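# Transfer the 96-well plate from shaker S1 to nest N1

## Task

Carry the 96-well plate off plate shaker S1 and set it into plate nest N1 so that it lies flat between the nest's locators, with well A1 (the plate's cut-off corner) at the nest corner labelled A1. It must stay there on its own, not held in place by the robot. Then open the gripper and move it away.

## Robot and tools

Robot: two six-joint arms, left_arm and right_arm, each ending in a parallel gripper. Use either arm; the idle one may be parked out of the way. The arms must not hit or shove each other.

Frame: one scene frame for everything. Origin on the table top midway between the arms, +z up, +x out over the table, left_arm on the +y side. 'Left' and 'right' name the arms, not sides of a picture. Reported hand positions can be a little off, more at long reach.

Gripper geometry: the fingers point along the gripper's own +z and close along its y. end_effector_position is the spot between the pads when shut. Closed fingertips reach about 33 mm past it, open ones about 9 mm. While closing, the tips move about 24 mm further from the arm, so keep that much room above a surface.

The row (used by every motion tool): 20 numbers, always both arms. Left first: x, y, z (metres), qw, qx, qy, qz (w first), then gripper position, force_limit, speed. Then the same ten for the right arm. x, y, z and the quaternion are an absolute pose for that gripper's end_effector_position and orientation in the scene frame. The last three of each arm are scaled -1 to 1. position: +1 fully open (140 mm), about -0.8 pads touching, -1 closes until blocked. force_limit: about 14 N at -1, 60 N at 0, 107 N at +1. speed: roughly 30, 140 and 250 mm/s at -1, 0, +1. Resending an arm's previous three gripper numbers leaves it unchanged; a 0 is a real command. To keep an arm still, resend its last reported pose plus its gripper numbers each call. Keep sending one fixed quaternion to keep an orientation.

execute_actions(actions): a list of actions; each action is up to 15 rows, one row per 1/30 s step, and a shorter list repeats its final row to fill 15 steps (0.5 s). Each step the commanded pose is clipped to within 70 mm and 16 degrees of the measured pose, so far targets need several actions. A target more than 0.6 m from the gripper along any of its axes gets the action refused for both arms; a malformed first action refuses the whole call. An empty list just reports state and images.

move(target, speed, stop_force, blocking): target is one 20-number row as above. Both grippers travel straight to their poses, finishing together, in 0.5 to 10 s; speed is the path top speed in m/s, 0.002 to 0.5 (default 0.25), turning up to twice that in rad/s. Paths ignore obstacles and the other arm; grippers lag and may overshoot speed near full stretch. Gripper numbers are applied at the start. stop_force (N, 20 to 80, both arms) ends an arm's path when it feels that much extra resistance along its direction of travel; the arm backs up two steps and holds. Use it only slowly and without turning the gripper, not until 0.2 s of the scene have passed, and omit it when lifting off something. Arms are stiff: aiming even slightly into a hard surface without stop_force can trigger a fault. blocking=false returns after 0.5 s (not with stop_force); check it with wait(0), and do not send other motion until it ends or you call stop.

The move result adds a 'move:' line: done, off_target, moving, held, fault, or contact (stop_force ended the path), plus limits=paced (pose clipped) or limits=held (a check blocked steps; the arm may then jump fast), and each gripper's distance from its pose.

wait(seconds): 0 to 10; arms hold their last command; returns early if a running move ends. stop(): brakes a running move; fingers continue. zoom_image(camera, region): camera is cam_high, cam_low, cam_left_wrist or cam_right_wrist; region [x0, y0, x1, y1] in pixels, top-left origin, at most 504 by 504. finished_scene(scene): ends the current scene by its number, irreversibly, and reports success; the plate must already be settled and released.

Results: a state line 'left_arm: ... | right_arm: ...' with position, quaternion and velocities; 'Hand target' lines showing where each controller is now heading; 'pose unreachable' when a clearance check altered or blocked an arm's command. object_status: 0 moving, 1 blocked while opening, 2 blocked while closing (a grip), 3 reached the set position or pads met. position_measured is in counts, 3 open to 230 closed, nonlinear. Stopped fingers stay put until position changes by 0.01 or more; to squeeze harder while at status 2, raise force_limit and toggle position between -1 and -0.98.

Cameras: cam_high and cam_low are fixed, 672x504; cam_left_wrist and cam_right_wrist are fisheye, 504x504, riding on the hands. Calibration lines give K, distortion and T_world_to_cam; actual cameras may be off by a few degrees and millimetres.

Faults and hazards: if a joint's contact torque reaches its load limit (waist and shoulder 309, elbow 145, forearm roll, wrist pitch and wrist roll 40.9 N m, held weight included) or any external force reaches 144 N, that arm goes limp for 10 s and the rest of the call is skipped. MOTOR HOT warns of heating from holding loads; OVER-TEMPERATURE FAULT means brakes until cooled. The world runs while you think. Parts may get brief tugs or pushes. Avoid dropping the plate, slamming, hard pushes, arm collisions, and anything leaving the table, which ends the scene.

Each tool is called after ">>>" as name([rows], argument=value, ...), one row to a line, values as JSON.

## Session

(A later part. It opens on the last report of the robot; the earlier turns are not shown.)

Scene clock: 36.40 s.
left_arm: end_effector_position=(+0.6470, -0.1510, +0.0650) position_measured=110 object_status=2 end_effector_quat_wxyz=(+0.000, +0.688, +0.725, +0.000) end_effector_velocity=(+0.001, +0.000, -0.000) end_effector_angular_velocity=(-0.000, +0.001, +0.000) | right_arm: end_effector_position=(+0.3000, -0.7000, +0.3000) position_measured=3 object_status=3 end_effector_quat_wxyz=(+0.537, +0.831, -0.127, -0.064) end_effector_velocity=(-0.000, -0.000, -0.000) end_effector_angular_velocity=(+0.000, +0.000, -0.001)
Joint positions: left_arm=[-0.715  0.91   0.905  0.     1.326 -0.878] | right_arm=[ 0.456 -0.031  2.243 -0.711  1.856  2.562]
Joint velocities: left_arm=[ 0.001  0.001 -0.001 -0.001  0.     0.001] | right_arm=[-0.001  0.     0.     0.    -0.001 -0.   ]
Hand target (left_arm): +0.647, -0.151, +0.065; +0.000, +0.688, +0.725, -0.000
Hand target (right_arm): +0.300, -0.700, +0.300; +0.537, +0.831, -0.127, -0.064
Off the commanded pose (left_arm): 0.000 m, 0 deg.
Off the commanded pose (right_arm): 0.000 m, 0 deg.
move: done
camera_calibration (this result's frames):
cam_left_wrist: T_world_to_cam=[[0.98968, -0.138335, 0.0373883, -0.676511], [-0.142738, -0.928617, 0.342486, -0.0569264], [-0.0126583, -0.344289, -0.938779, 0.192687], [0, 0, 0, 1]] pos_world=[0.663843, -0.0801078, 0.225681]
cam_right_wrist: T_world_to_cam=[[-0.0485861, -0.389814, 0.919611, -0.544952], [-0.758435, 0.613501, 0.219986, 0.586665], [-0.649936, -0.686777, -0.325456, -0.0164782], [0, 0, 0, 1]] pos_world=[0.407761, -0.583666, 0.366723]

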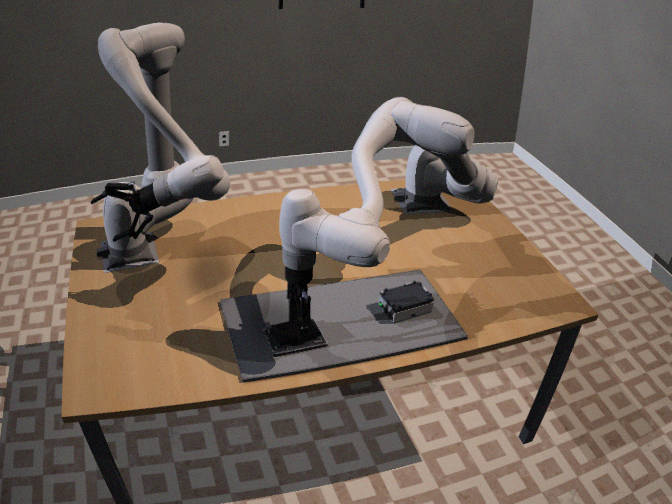

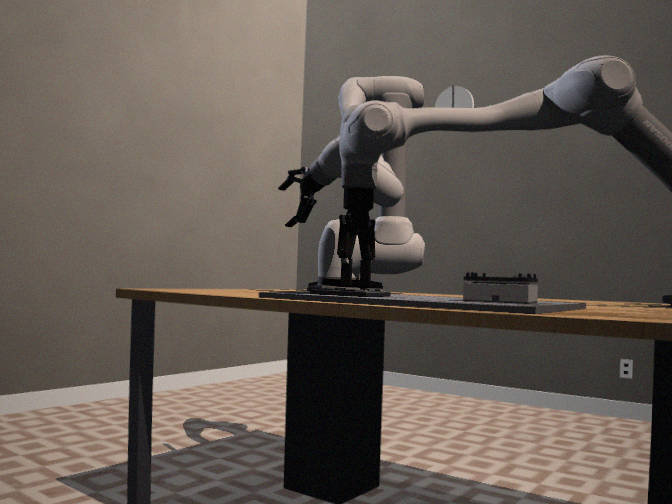

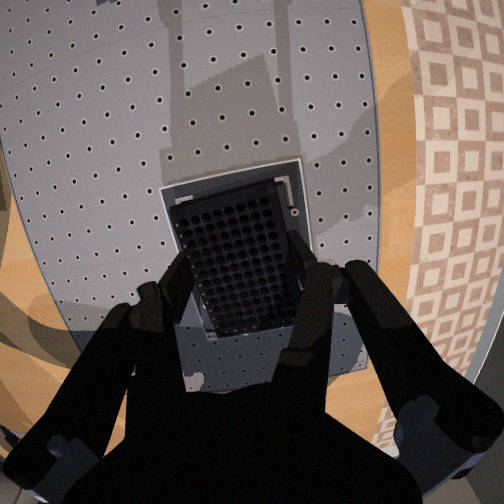

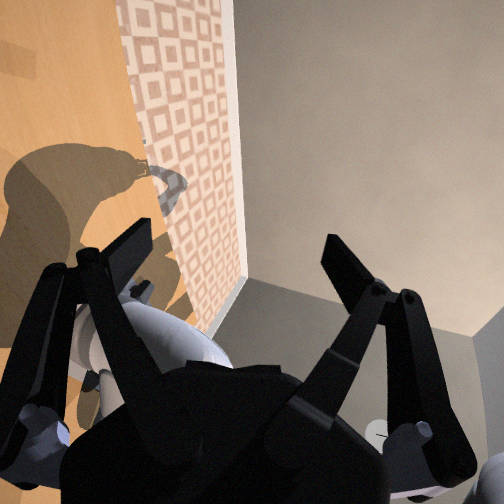

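>>> move(target=[0.6475,-0.155,0.063,0,0.688,0.725,0,-1,0.6,-0.6,0.3,-0.7,0.3,0.537,0.831,-0.127,-0.064,1,0,0], speed=0.01)

>>> move(target=[0.6475,-0.155,0.047,0,0.688,0.725,0,-1,0.6,-0.6,0.3,-0.7,0.3,0.537,0.831,-0.127,-0.064,1,0,0], speed=0.005, stop_force=20)

>>> zoom_image(camera="cam_left_wrist", region=[140, 140, 340, 360])

Scene clock: 41.23 s.
left_arm: end_effector_position=(+0.6475, -0.1550, +0.0630) position_measured=110 object_status=2 end_effector_quat_wxyz=(-0.000, +0.688, +0.725, -0.000) end_effector_velocity=(-0.000, -0.001, -0.000) end_effector_angular_velocity=(-0.001, +0.000, -0.001) | right_arm: end_effector_position=(+0.3000, -0.7000, +0.3000) position_measured=3 object_status=3 end_effector_quat_wxyz=(+0.537, +0.831, -0.127, -0.064) end_effector_velocity=(+0.000, +0.000, +0.000) end_effector_angular_velocity=(-0.001, +0.000, +0.001)
Joint positions: left_arm=[-0.717  0.918  0.895 -0.     1.329 -0.881] | right_arm=[ 0.456 -0.031  2.243 -0.711  1.856  2.562]
Joint velocities: left_arm=[-0.     0.    -0.001 -0.001 -0.001  0.   ] | right_arm=[ 0.001  0.     0.    -0.001  0.     0.   ]
Hand target (left_arm): +0.648, -0.155, +0.063; -0.000, +0.688, +0.725, +0.000
Hand target (right_arm): +0.300, -0.700, +0.300; +0.537, +0.831, -0.127, -0.064
Off the commanded pose (left_arm): 0.000 m, 0 deg.
Off the commanded pose (right_arm): 0.000 m, 0 deg.
move: done
camera_calibration (this result's frames):
cam_left_wrist: T_world_to_cam=[[0.989695, -0.138245, 0.037312, -0.677485], [-0.142628, -0.92864, 0.342468, -0.0599153], [-0.0126951, -0.344261, -0.938788, 0.189469], [0, 0, 0, 1]] pos_world=[0.664364, -0.084072, 0.223668]
cam_right_wrist: T_world_to_cam=[[-0.0485861, -0.389814, 0.919611, -0.544952], [-0.758435, 0.613501, 0.219986, 0.586665], [-0.649936, -0.686777, -0.325456, -0.0164781], [0, 0, 0, 1]] pos_world=[0.407761, -0.583666, 0.366723]

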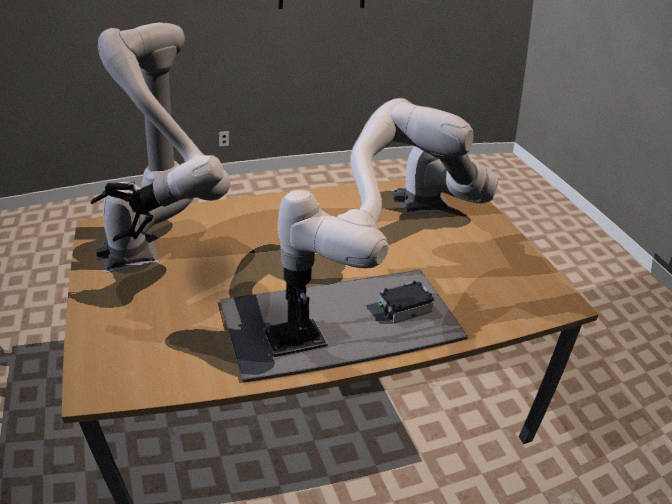

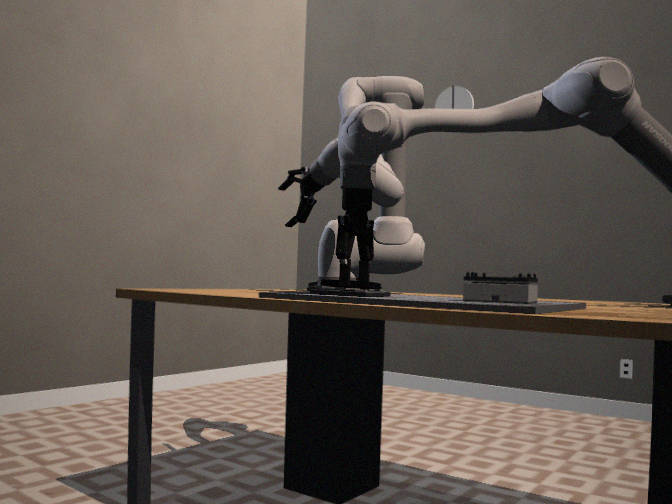

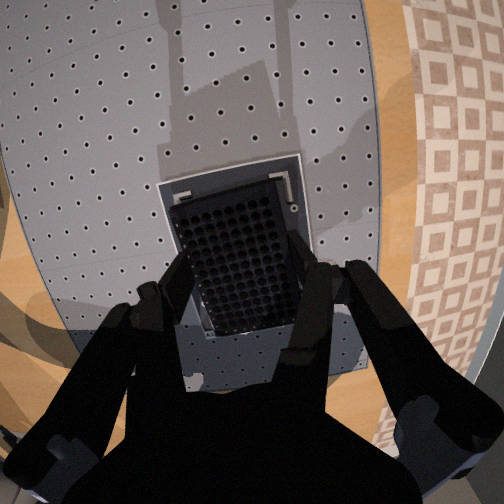

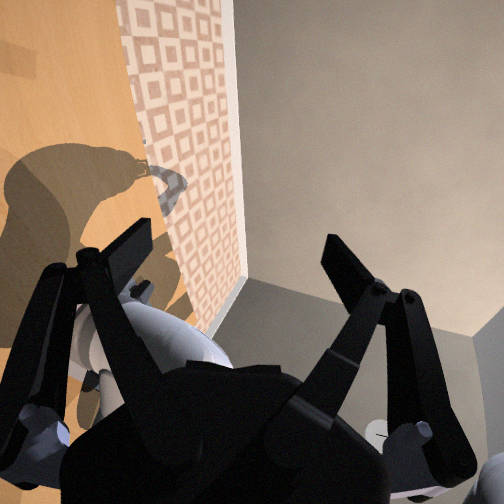

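Scene clock: 42.20 s.
left_arm: end_effector_position=(+0.6475, -0.1550, +0.0597) position_measured=110 object_status=2 end_effector_quat_wxyz=(+0.000, +0.688, +0.725, -0.000) end_effector_velocity=(+0.001, -0.000, +0.001) end_effector_angular_velocity=(-0.002, -0.002, +0.000) | right_arm: end_effector_position=(+0.3000, -0.7000, +0.3000) position_measured=3 object_status=3 end_effector_quat_wxyz=(+0.537, +0.831, -0.127, -0.064) end_effector_velocity=(-0.000, -0.000, +0.000) end_effector_angular_velocity=(-0.001, +0.000, -0.001)
Joint positions: left_arm=[-0.717  0.919  0.898 -0.     1.324 -0.881] | right_arm=[ 0.456 -0.031  2.243 -0.711  1.856  2.562]
Joint velocities: left_arm=[ 0.001 -0.    -0.002 -0.     0.     0.   ] | right_arm=[-0.001 -0.     0.    -0.     0.001  0.   ]
Hand target (left_arm): +0.648, -0.155, +0.060; +0.000, +0.688, +0.725, -0.000
Hand target (right_arm): +0.300, -0.700, +0.300; +0.537, +0.831, -0.127, -0.064
Off the commanded pose (left_arm): 0.013 m, 0 deg.
Off the commanded pose (right_arm): 0.000 m, 0 deg.
move: contact (left_arm)
camera_calibration (this result's frames):
cam_left_wrist: T_world_to_cam=[[0.98969, -0.13824, 0.0374512, -0.677384], [-0.142669, -0.928595, 0.342574, -0.058777], [-0.0125804, -0.344386, -0.938744, 0.186271], [0, 0, 0, 1]] pos_world=[0.664359, -0.0840724, 0.220365]
cam_right_wrist: T_world_to_cam=[[-0.0485862, -0.389814, 0.919611, -0.544952], [-0.758435, 0.613501, 0.219986, 0.586665], [-0.649936, -0.686777, -0.325456, -0.0164781], [0, 0, 0, 1]] pos_world=[0.407761, -0.583666, 0.366723]

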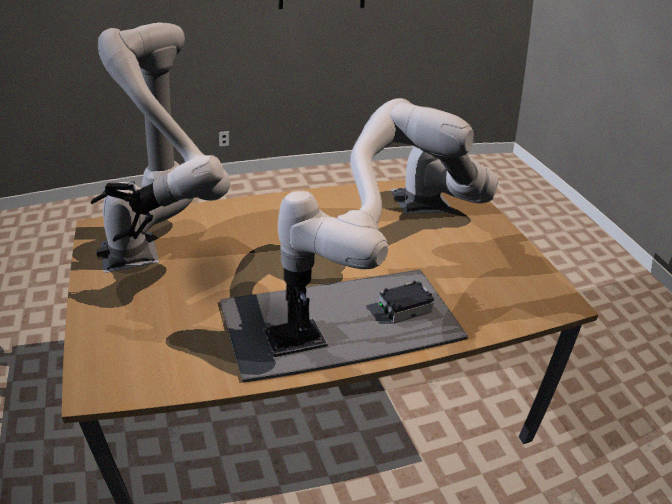

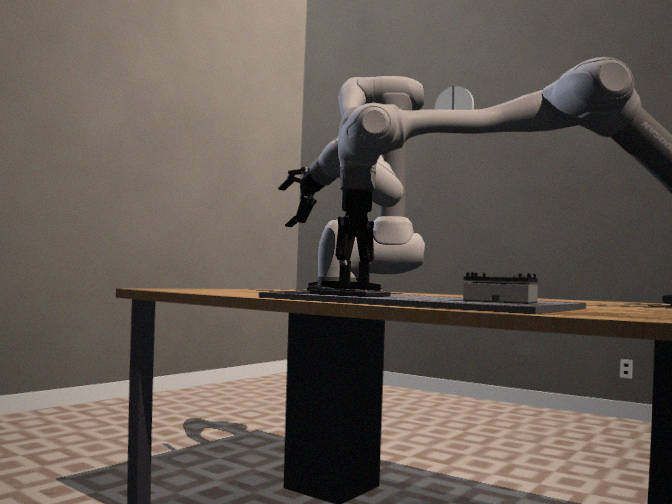

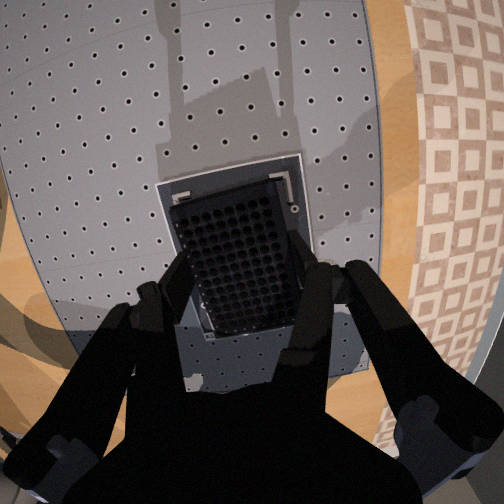

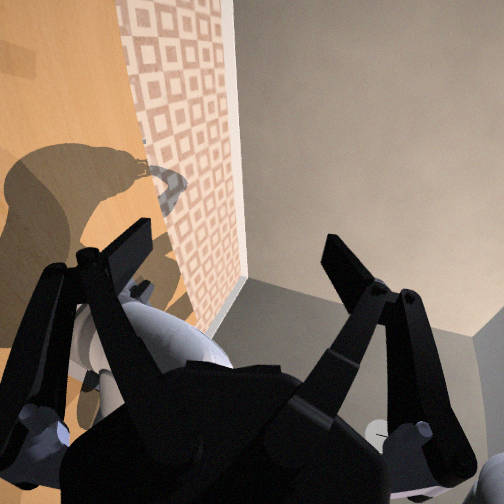

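Region (140, 140, 340, 360) of cam_left_wrist's 504x504 image, scaled by 2.291, with more detail than that image has; it fills the left 458 columns of this view, and the rest is white.

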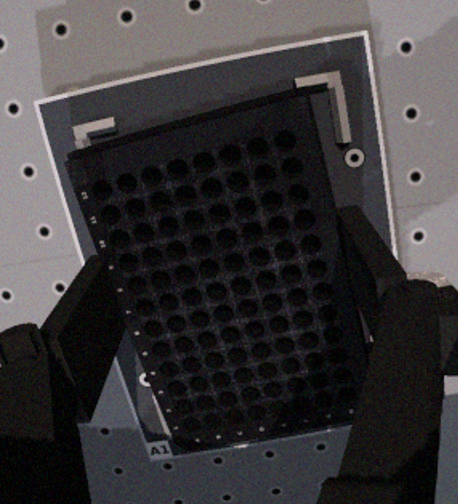

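>>> move(target=[0.6475,-0.152,0.064,0,0.688,0.725,0,-1,0.6,-0.6,0.3,-0.7,0.3,0.537,0.831,-0.127,-0.064,1,0,0], speed=0.01)

>>> move(target=[0.6475,-0.152,0.047,0,0.688,0.725,0,-1,0.6,-0.6,0.3,-0.7,0.3,0.537,0.831,-0.127,-0.064,1,0,0], speed=0.005, stop_force=20)

>>> zoom_image(camera="cam_left_wrist", region=[140, 140, 340, 360])

Scene clock: 47.67 s.
left_arm: end_effector_position=(+0.6475, -0.1520, +0.0640) position_measured=110 object_status=2 end_effector_quat_wxyz=(-0.000, +0.688, +0.725, -0.000) end_effector_velocity=(-0.001, +0.000, +0.000) end_effector_angular_velocity=(+0.000, +0.002, +0.000) | right_arm: end_effector_position=(+0.3000, -0.7000, +0.3000) position_measured=3 object_status=3 end_effector_quat_wxyz=(+0.537, +0.831, -0.127, -0.064) end_effector_velocity=(+0.000, +0.000, +0.000) end_effector_angular_velocity=(-0.000, -0.000, +0.002)
Joint positions: left_arm=[-0.715  0.913  0.902 -0.     1.327 -0.879] | right_arm=[ 0.456 -0.031  2.243 -0.711  1.856  2.562]
Joint velocities: left_arm=[ 0.    -0.     0.001 -0.002  0.002  0.   ] | right_arm=[ 0.001 -0.    -0.    -0.     0.    -0.   ]
Hand target (left_arm): +0.648, -0.152, +0.064; +0.000, +0.688, +0.725, -0.000
Hand target (right_arm): +0.300, -0.700, +0.300; +0.537, +0.831, -0.127, -0.064
Off the commanded pose (left_arm): 0.000 m, 0 deg.
Off the commanded pose (right_arm): 0.000 m, 0 deg.
move: done
camera_calibration (this result's frames):
cam_left_wrist: T_world_to_cam=[[0.989693, -0.138259, 0.037306, -0.677107], [-0.142639, -0.92864, 0.342464, -0.0574887], [-0.0127047, -0.344255, -0.93879, 0.191407], [0, 0, 0, 1]] pos_world=[0.66436, -0.0811095, 0.224639]
cam_right_wrist: T_world_to_cam=[[-0.048586, -0.389814, 0.919611, -0.544952], [-0.758435, 0.6135, 0.219986, 0.586665], [-0.649936, -0.686777, -0.325456, -0.0164782], [0, 0, 0, 1]] pos_world=[0.407761, -0.583666, 0.366723]

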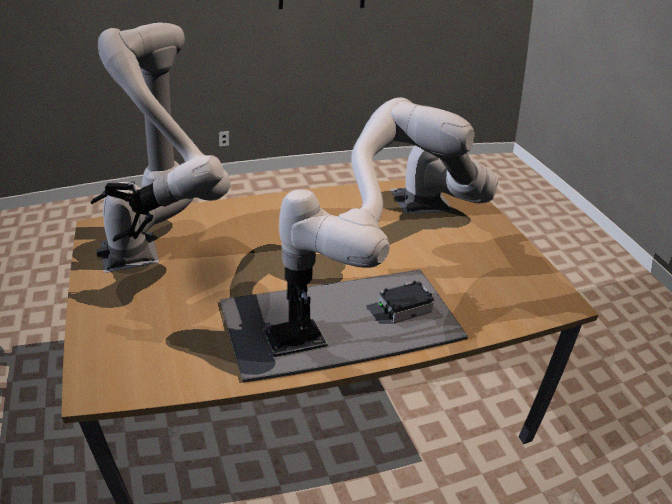

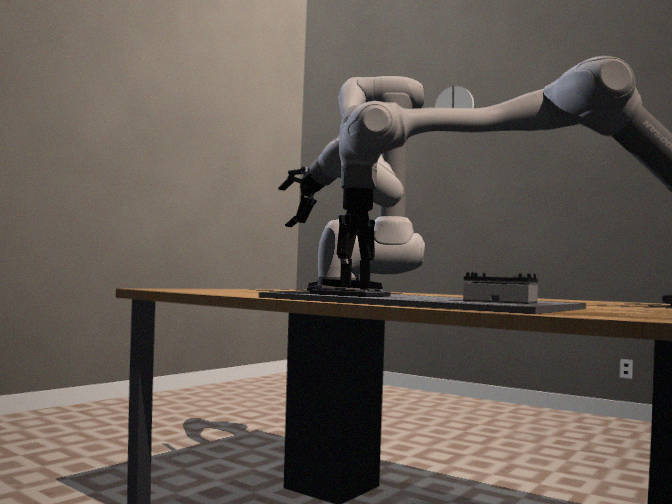

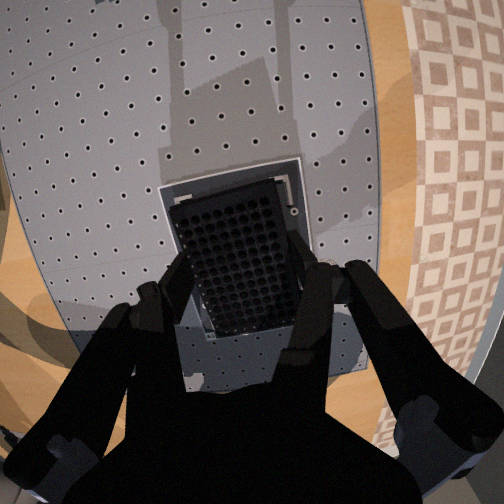

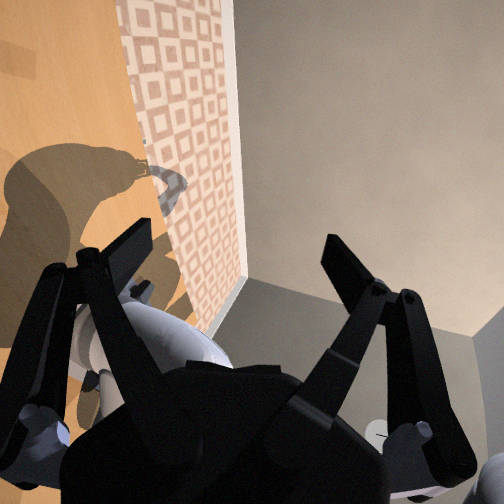

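Scene clock: 49.07 s.
left_arm: end_effector_position=(+0.6475, -0.1520, +0.0585) position_measured=110 object_status=2 end_effector_quat_wxyz=(+0.000, +0.688, +0.725, -0.000) end_effector_velocity=(+0.001, +0.001, +0.001) end_effector_angular_velocity=(+0.001, -0.000, +0.002) | right_arm: end_effector_position=(+0.3000, -0.7000, +0.3000) position_measured=3 object_status=3 end_effector_quat_wxyz=(+0.537, +0.831, -0.127, -0.064) end_effector_velocity=(+0.000, -0.000, -0.000) end_effector_angular_velocity=(+0.001, -0.001, +0.000)
Joint positions: left_arm=[-0.715  0.915  0.907 -0.     1.319 -0.879] | right_arm=[ 0.456 -0.031  2.243 -0.711  1.856  2.562]
Joint velocities: left_arm=[ 0.001 -0.    -0.002  0.001  0.003 -0.002] | right_arm=[-0.001  0.    -0.    -0.    -0.001 -0.   ]
Hand target (left_arm): +0.648, -0.152, +0.059; +0.000, +0.688, +0.725, -0.000
Hand target (right_arm): +0.300, -0.700, +0.300; +0.537, +0.831, -0.127, -0.064
Off the commanded pose (left_arm): 0.012 m, 0 deg.
Off the commanded pose (right_arm): 0.000 m, 0 deg.
move: contact (left_arm)
camera_calibration (this result's frames):
cam_left_wrist: T_world_to_cam=[[0.989688, -0.138241, 0.0375, -0.676944], [-0.142687, -0.928579, 0.342611, -0.0556039], [-0.0125413, -0.344429, -0.938729, 0.186164], [0, 0, 0, 1]] pos_world=[0.664364, -0.0810941, 0.219193]
cam_right_wrist: T_world_to_cam=[[-0.0485861, -0.389814, 0.919611, -0.544952], [-0.758435, 0.613501, 0.219986, 0.586665], [-0.649936, -0.686777, -0.325456, -0.0164781], [0, 0, 0, 1]] pos_world=[0.407761, -0.583666, 0.366723]

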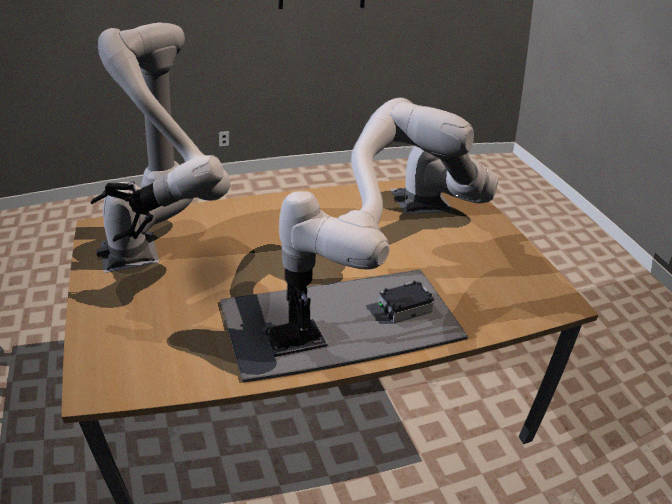

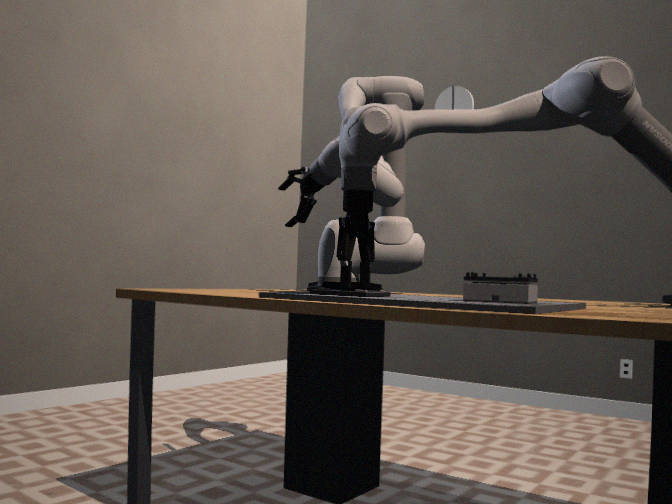

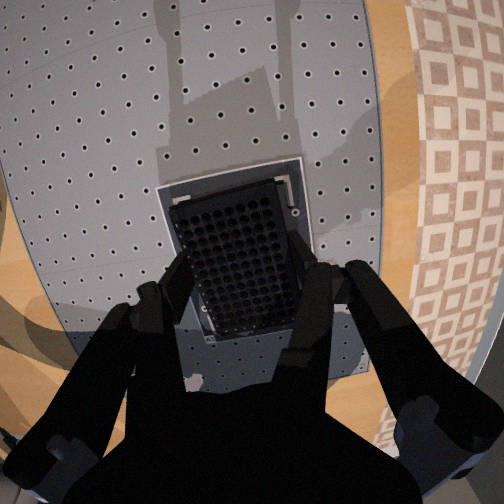

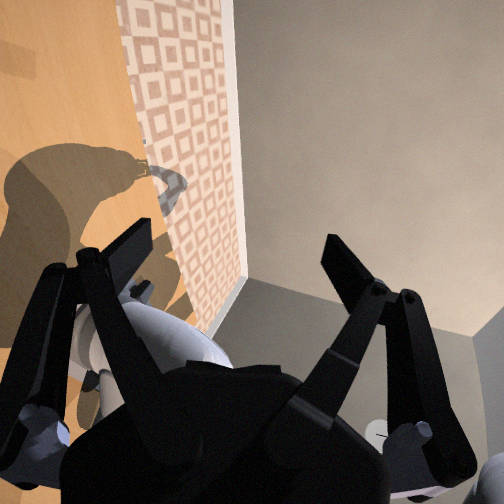

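Region (140, 140, 340, 360) of cam_left_wrist's 504x504 image, scaled by 2.291, with more detail than that image has; it fills the left 458 columns of this view, and the rest is white.

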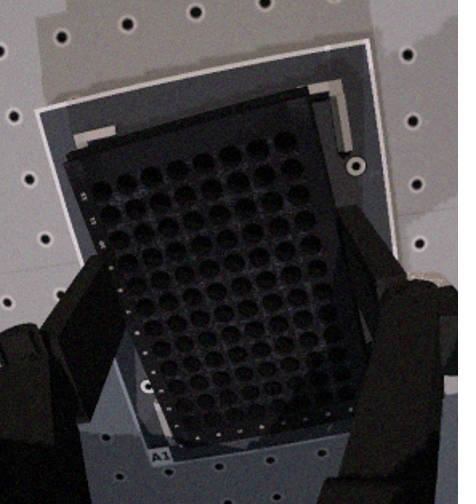

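>>> move(target=[0.648,-0.152,0.065,0,0.703,0.711,0,-1,0.6,-0.6,0.3,-0.7,0.3,0.537,0.831,-0.127,-0.064,1,0,0], speed=0.01)

>>> zoom_image(camera="cam_left_wrist", region=[140, 140, 340, 360])

>>> move(target=[0.648,-0.152,0.047,0,0.703,0.711,0,-1,0.6,-0.6,0.3,-0.7,0.3,0.537,0.831,-0.127,-0.064,1,0,0], speed=0.005, stop_force=20)

>>> zoom_image(camera="cam_left_wrist", region=[140, 140, 340, 360])

Scene clock: 60.83 s.
left_arm: end_effector_position=(+0.6480, -0.1520, +0.0650) position_measured=110 object_status=2 end_effector_quat_wxyz=(-0.000, +0.703, +0.711, -0.000) end_effector_velocity=(-0.001, +0.000, +0.000) end_effector_angular_velocity=(+0.002, +0.001, -0.002) | right_arm: end_effector_position=(+0.3000, -0.7000, +0.3000) position_measured=3 object_status=3 end_effector_quat_wxyz=(+0.537, +0.831, -0.127, -0.064) end_effector_velocity=(-0.000, +0.000, -0.001) end_effector_angular_velocity=(+0.001, +0.001, -0.001)
Joint positions: left_arm=[-0.714  0.913  0.9   -0.     1.329 -0.837] | right_arm=[ 0.456 -0.031  2.243 -0.711  1.856  2.562]
Joint velocities: left_arm=[-0.     0.    -0.     0.     0.002  0.002] | right_arm=[-0.001  0.001  0.     0.001 -0.001 -0.   ]
Hand target (left_arm): +0.648, -0.152, +0.065; +0.000, +0.703, +0.711, -0.000
Hand target (right_arm): +0.300, -0.700, +0.300; +0.537, +0.831, -0.127, -0.064
Off the commanded pose (left_arm): 0.000 m, 0 deg.
Off the commanded pose (right_arm): 0.000 m, 0 deg.
move: done
camera_calibration (this result's frames):
cam_left_wrist: T_world_to_cam=[[0.983193, -0.178718, 0.0373118, -0.679585], [-0.180593, -0.92201, 0.342468, -0.0321521], [-0.0268033, -0.343451, -0.938788, 0.201627], [0, 0, 0, 1]] pos_world=[0.66776, -0.0818494, 0.225653]
cam_right_wrist: T_world_to_cam=[[-0.0485862, -0.389814, 0.919611, -0.544952], [-0.758435, 0.613501, 0.219986, 0.586665], [-0.649936, -0.686777, -0.325456, -0.0164781], [0, 0, 0, 1]] pos_world=[0.407761, -0.583666, 0.366723]

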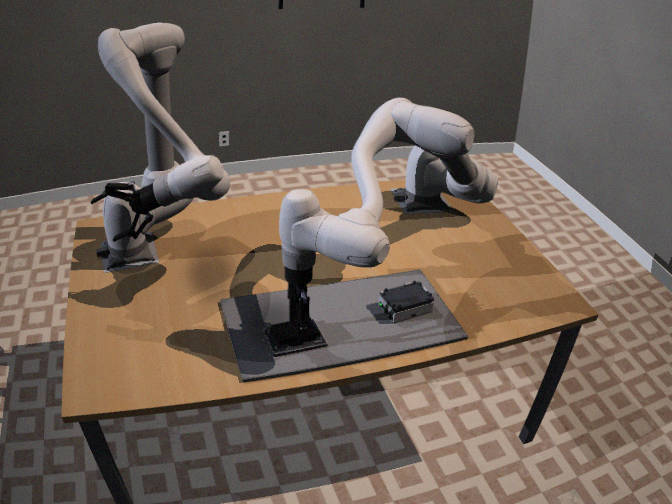

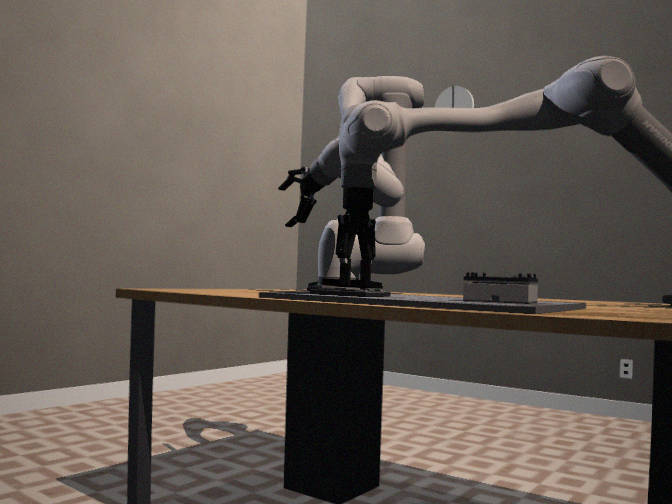

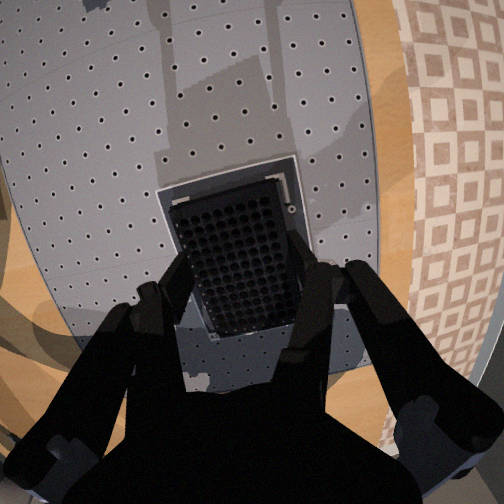

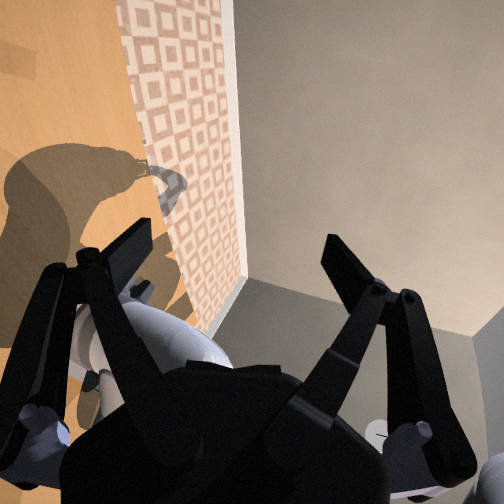

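Region (140, 140, 340, 360) of cam_left_wrist's 504x504 image, scaled by 2.291, with more detail than that image has; it fills the left 458 columns of this view, and the rest is white.

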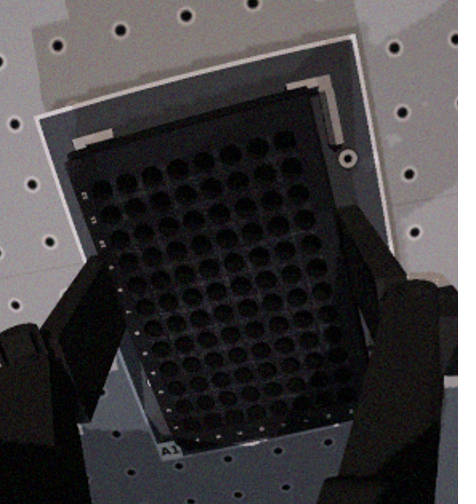

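Scene clock: 62.27 s.
left_arm: end_effector_position=(+0.6480, -0.1520, +0.0594) position_measured=110 object_status=2 end_effector_quat_wxyz=(+0.000, +0.703, +0.711, -0.000) end_effector_velocity=(-0.001, -0.001, +0.000) end_effector_angular_velocity=(-0.001, +0.002, -0.000) | right_arm: end_effector_position=(+0.3000, -0.7000, +0.3000) position_measured=3 object_status=3 end_effector_quat_wxyz=(+0.537, +0.831, -0.127, -0.064) end_effector_velocity=(+0.000, -0.000, -0.000) end_effector_angular_velocity=(+0.000, -0.001, -0.001)
Joint positions: left_arm=[-0.714  0.916  0.905 -0.     1.321 -0.837] | right_arm=[ 0.456 -0.031  2.243 -0.711  1.856  2.562]
Joint velocities: left_arm=[-0.     0.001 -0.002 -0.002  0.002  0.   ] | right_arm=[-0.002  0.    -0.    -0.    -0.001  0.   ]
Hand target (left_arm): +0.648, -0.152, +0.060; +0.000, +0.703, +0.711, -0.000
Hand target (right_arm): +0.300, -0.700, +0.300; +0.537, +0.831, -0.127, -0.064
Off the commanded pose (left_arm): 0.012 m, 0 deg.
Off the commanded pose (right_arm): 0.000 m, 0 deg.
move: contact (left_arm)
camera_calibration (this result's frames):
cam_left_wrist: T_world_to_cam=[[0.983187, -0.178702, 0.0375284, -0.679429], [-0.180648, -0.921943, 0.342619, -0.030218], [-0.0266277, -0.343638, -0.938725, 0.196235], [0, 0, 0, 1]] pos_world=[0.667772, -0.0818408, 0.220062]
cam_right_wrist: T_world_to_cam=[[-0.0485859, -0.389814, 0.919611, -0.544952], [-0.758435, 0.613501, 0.219986, 0.586665], [-0.649936, -0.686777, -0.325456, -0.0164782], [0, 0, 0, 1]] pos_world=[0.407761, -0.583666, 0.366723]

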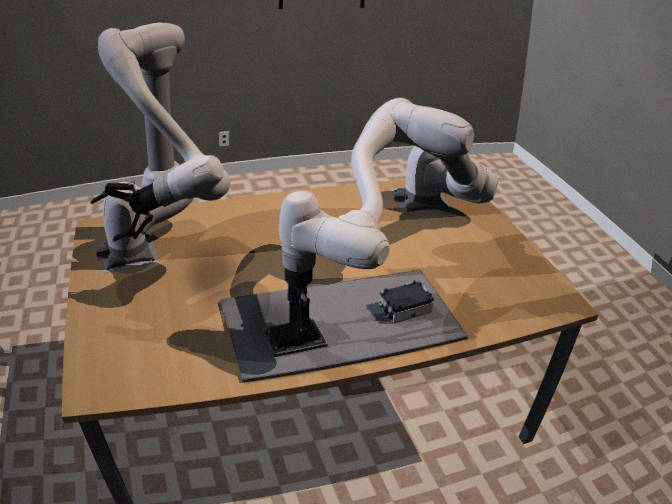

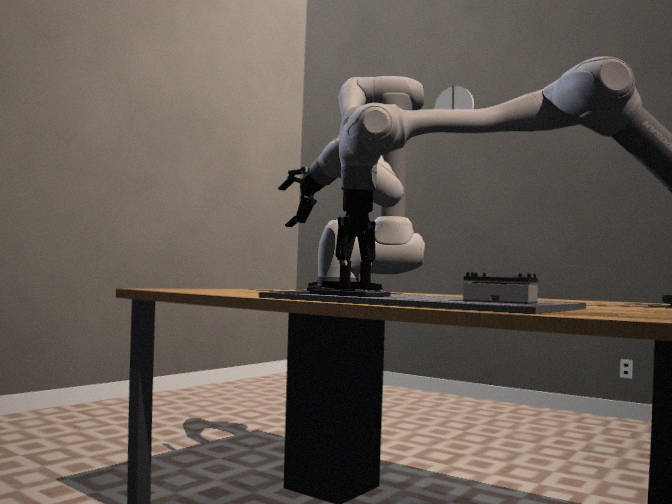

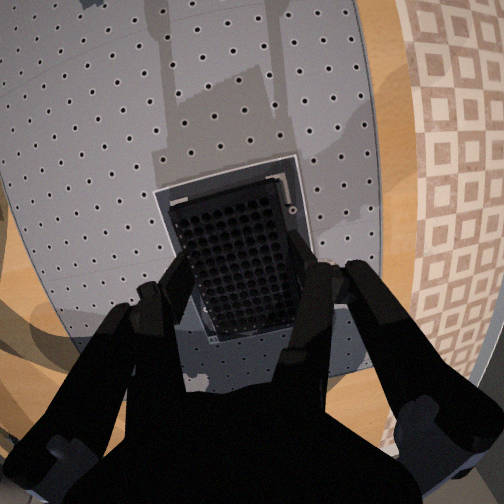

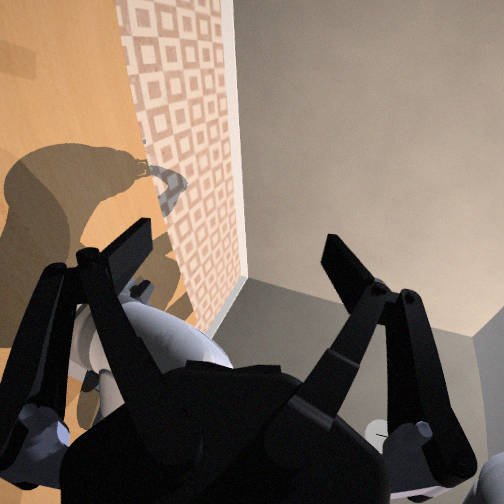

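Region (140, 140, 340, 360) of cam_left_wrist's 504x504 image, scaled by 2.291, with more detail than that image has; it fills the left 458 columns of this view, and the rest is white.

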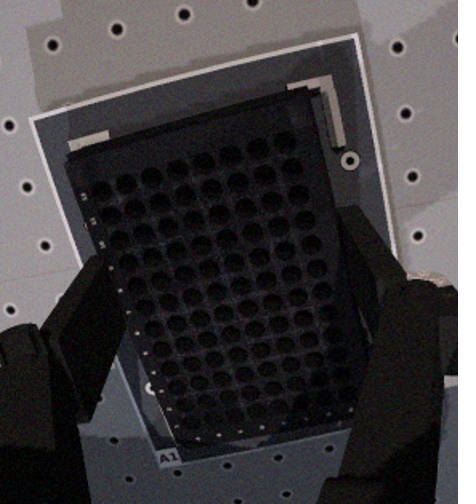

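>>> move(target=[0.6475,-0.151,0.065,0,0.688,0.725,0,-1,0.6,-0.6,0.3,-0.7,0.3,0.537,0.831,-0.127,-0.064,1,0,0], speed=0.01)

>>> move(target=[0.6475,-0.151,0.047,0,0.688,0.725,0,-1,0.6,-0.6,0.3,-0.7,0.3,0.537,0.831,-0.127,-0.064,1,0,0], speed=0.005, stop_force=20)

>>> zoom_image(camera="cam_low", region=[300, 255, 410, 305])

Scene clock: 68.17 s.
left_arm: end_effector_position=(+0.6475, -0.1510, +0.0650) position_measured=110 object_status=2 end_effector_quat_wxyz=(-0.000, +0.688, +0.725, -0.000) end_effector_velocity=(+0.000, -0.000, +0.000) end_effector_angular_velocity=(-0.001, -0.000, +0.002) | right_arm: end_effector_position=(+0.3000, -0.7000, +0.3000) position_measured=3 object_status=3 end_effector_quat_wxyz=(+0.537, +0.831, -0.127, -0.064) end_effector_velocity=(-0.000, -0.000, +0.000) end_effector_angular_velocity=(-0.000, -0.000, -0.001)
Joint positions: left_arm=[-0.714  0.911  0.904 -0.     1.327 -0.878] | right_arm=[ 0.456 -0.031  2.243 -0.711  1.856  2.562]
Joint velocities: left_arm=[ 0.    -0.    -0.    -0.001 -0.    -0.002] | right_arm=[ 0.    -0.001 -0.     0.     0.001 -0.   ]
Hand target (left_arm): +0.648, -0.151, +0.065; +0.000, +0.688, +0.725, -0.000
Hand target (right_arm): +0.300, -0.700, +0.300; +0.537, +0.831, -0.127, -0.064
Off the commanded pose (left_arm): 0.000 m, 0 deg.
Off the commanded pose (right_arm): 0.000 m, 0 deg.
move: done
camera_calibration (this result's frames):
cam_left_wrist: T_world_to_cam=[[0.989687, -0.138298, 0.0373241, -0.67702], [-0.142682, -0.928638, 0.342452, -0.0568614], [-0.0127, -0.344246, -0.938794, 0.19271], [0, 0, 0, 1]] pos_world=[0.664372, -0.0800947, 0.225656]
cam_right_wrist: T_world_to_cam=[[-0.0485861, -0.389814, 0.919611, -0.544952], [-0.758435, 0.6135, 0.219986, 0.586665], [-0.649935, -0.686777, -0.325456, -0.0164782], [0, 0, 0, 1]] pos_world=[0.407761, -0.583666, 0.366723]

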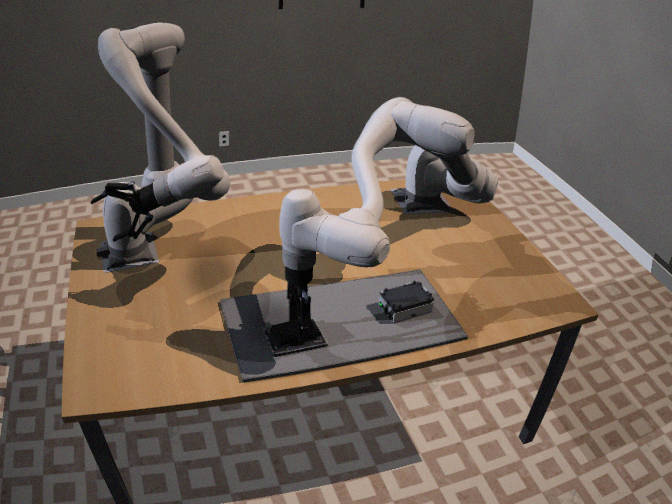

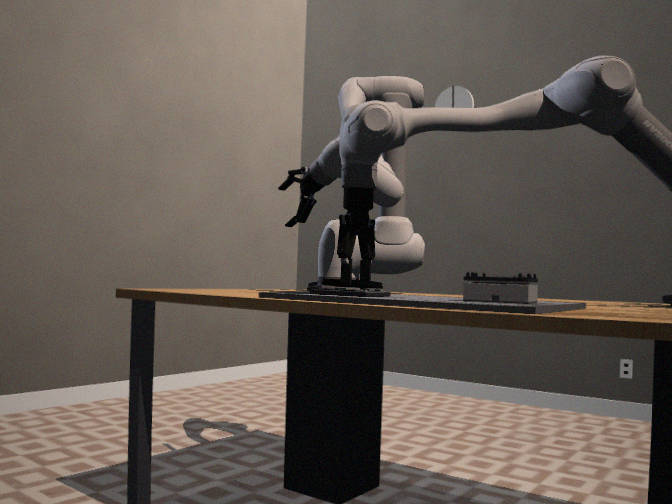

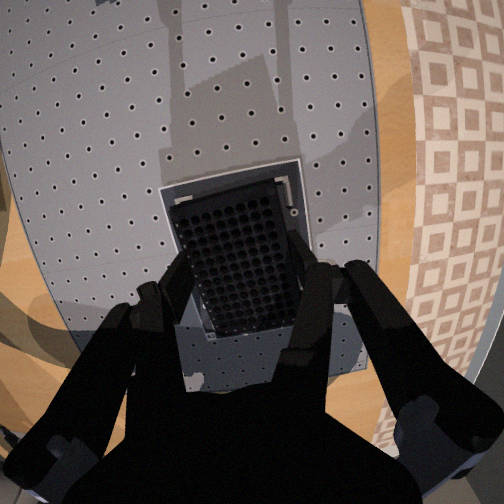

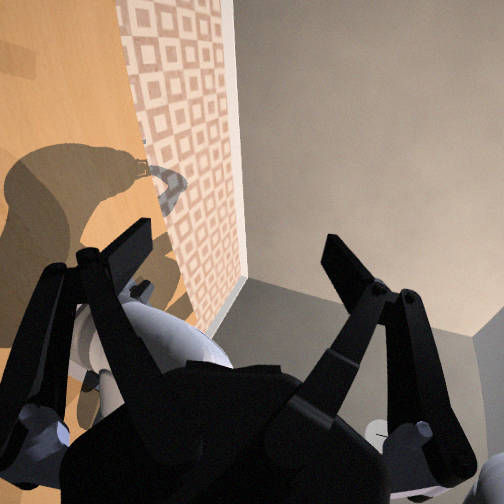

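Scene clock: 69.80 s.
left_arm: end_effector_position=(+0.6475, -0.1510, +0.0585) position_measured=110 object_status=2 end_effector_quat_wxyz=(+0.000, +0.688, +0.725, -0.000) end_effector_velocity=(-0.000, -0.000, +0.001) end_effector_angular_velocity=(+0.001, +0.000, -0.001) | right_arm: end_effector_position=(+0.3000, -0.7000, +0.3000) position_measured=3 object_status=3 end_effector_quat_wxyz=(+0.537, +0.831, -0.127, -0.064) end_effector_velocity=(-0.000, +0.000, +0.000) end_effector_angular_velocity=(-0.001, +0.001, -0.000)
Joint positions: left_arm=[-0.714  0.914  0.91   0.     1.317 -0.878] | right_arm=[ 0.456 -0.031  2.243 -0.711  1.856  2.562]
Joint velocities: left_arm=[-0.     0.    -0.002  0.     0.002  0.001] | right_arm=[ 0.001  0.     0.     0.     0.002 -0.   ]
Hand target (left_arm): +0.648, -0.151, +0.059; +0.000, +0.688, +0.725, -0.000
Hand target (right_arm): +0.300, -0.700, +0.300; +0.537, +0.831, -0.127, -0.064
Off the commanded pose (left_arm): 0.011 m, 0 deg.
Off the commanded pose (right_arm): 0.000 m, 0 deg.
move: contact (left_arm)
camera_calibration (this result's frames):
cam_left_wrist: T_world_to_cam=[[0.989682, -0.138276, 0.0375359, -0.676813], [-0.142732, -0.928574, 0.342603, -0.0546092], [-0.0125189, -0.344426, -0.93873, 0.186417], [0, 0, 0, 1]] pos_world=[0.664369, -0.0800887, 0.219109]
cam_right_wrist: T_world_to_cam=[[-0.048586, -0.389814, 0.919611, -0.544952], [-0.758435, 0.613501, 0.219986, 0.586665], [-0.649936, -0.686777, -0.325456, -0.0164781], [0, 0, 0, 1]] pos_world=[0.407761, -0.583666, 0.366723]

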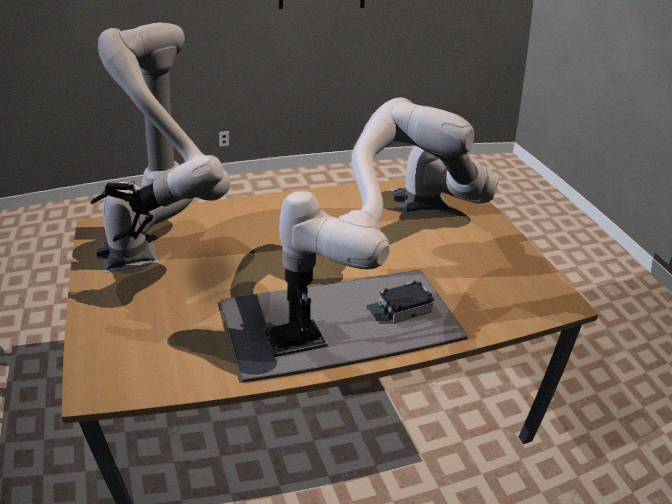

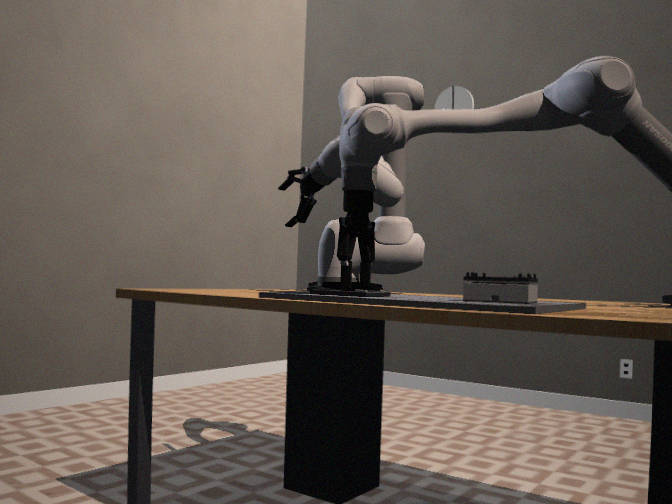

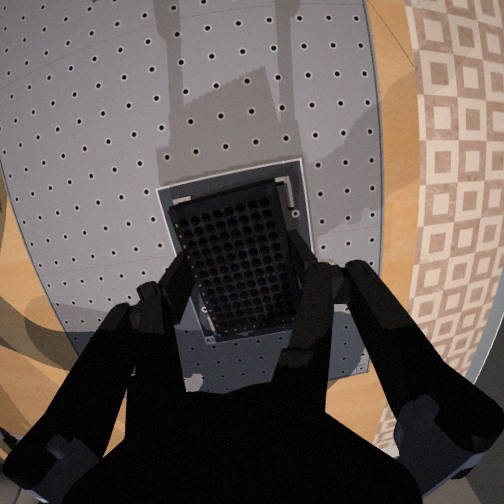

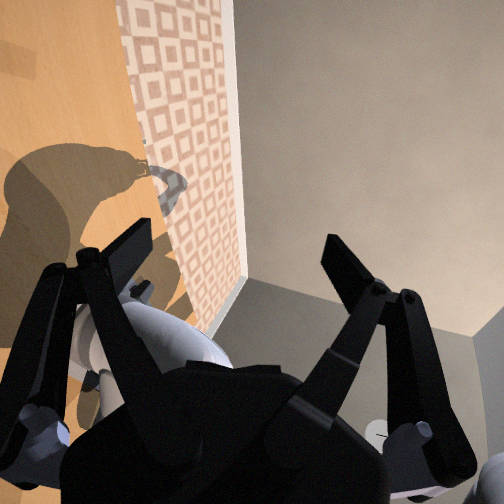

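Region (300, 255, 410, 305) of cam_low's 672x504 image, scaled by 4.582, with more detail than that image has; it fills the top 229 rows of this view, and the rest is white.

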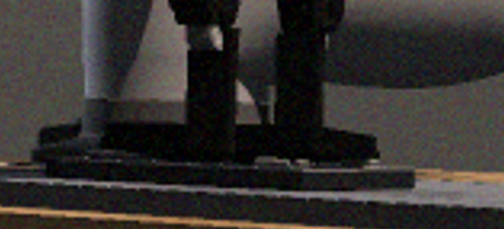

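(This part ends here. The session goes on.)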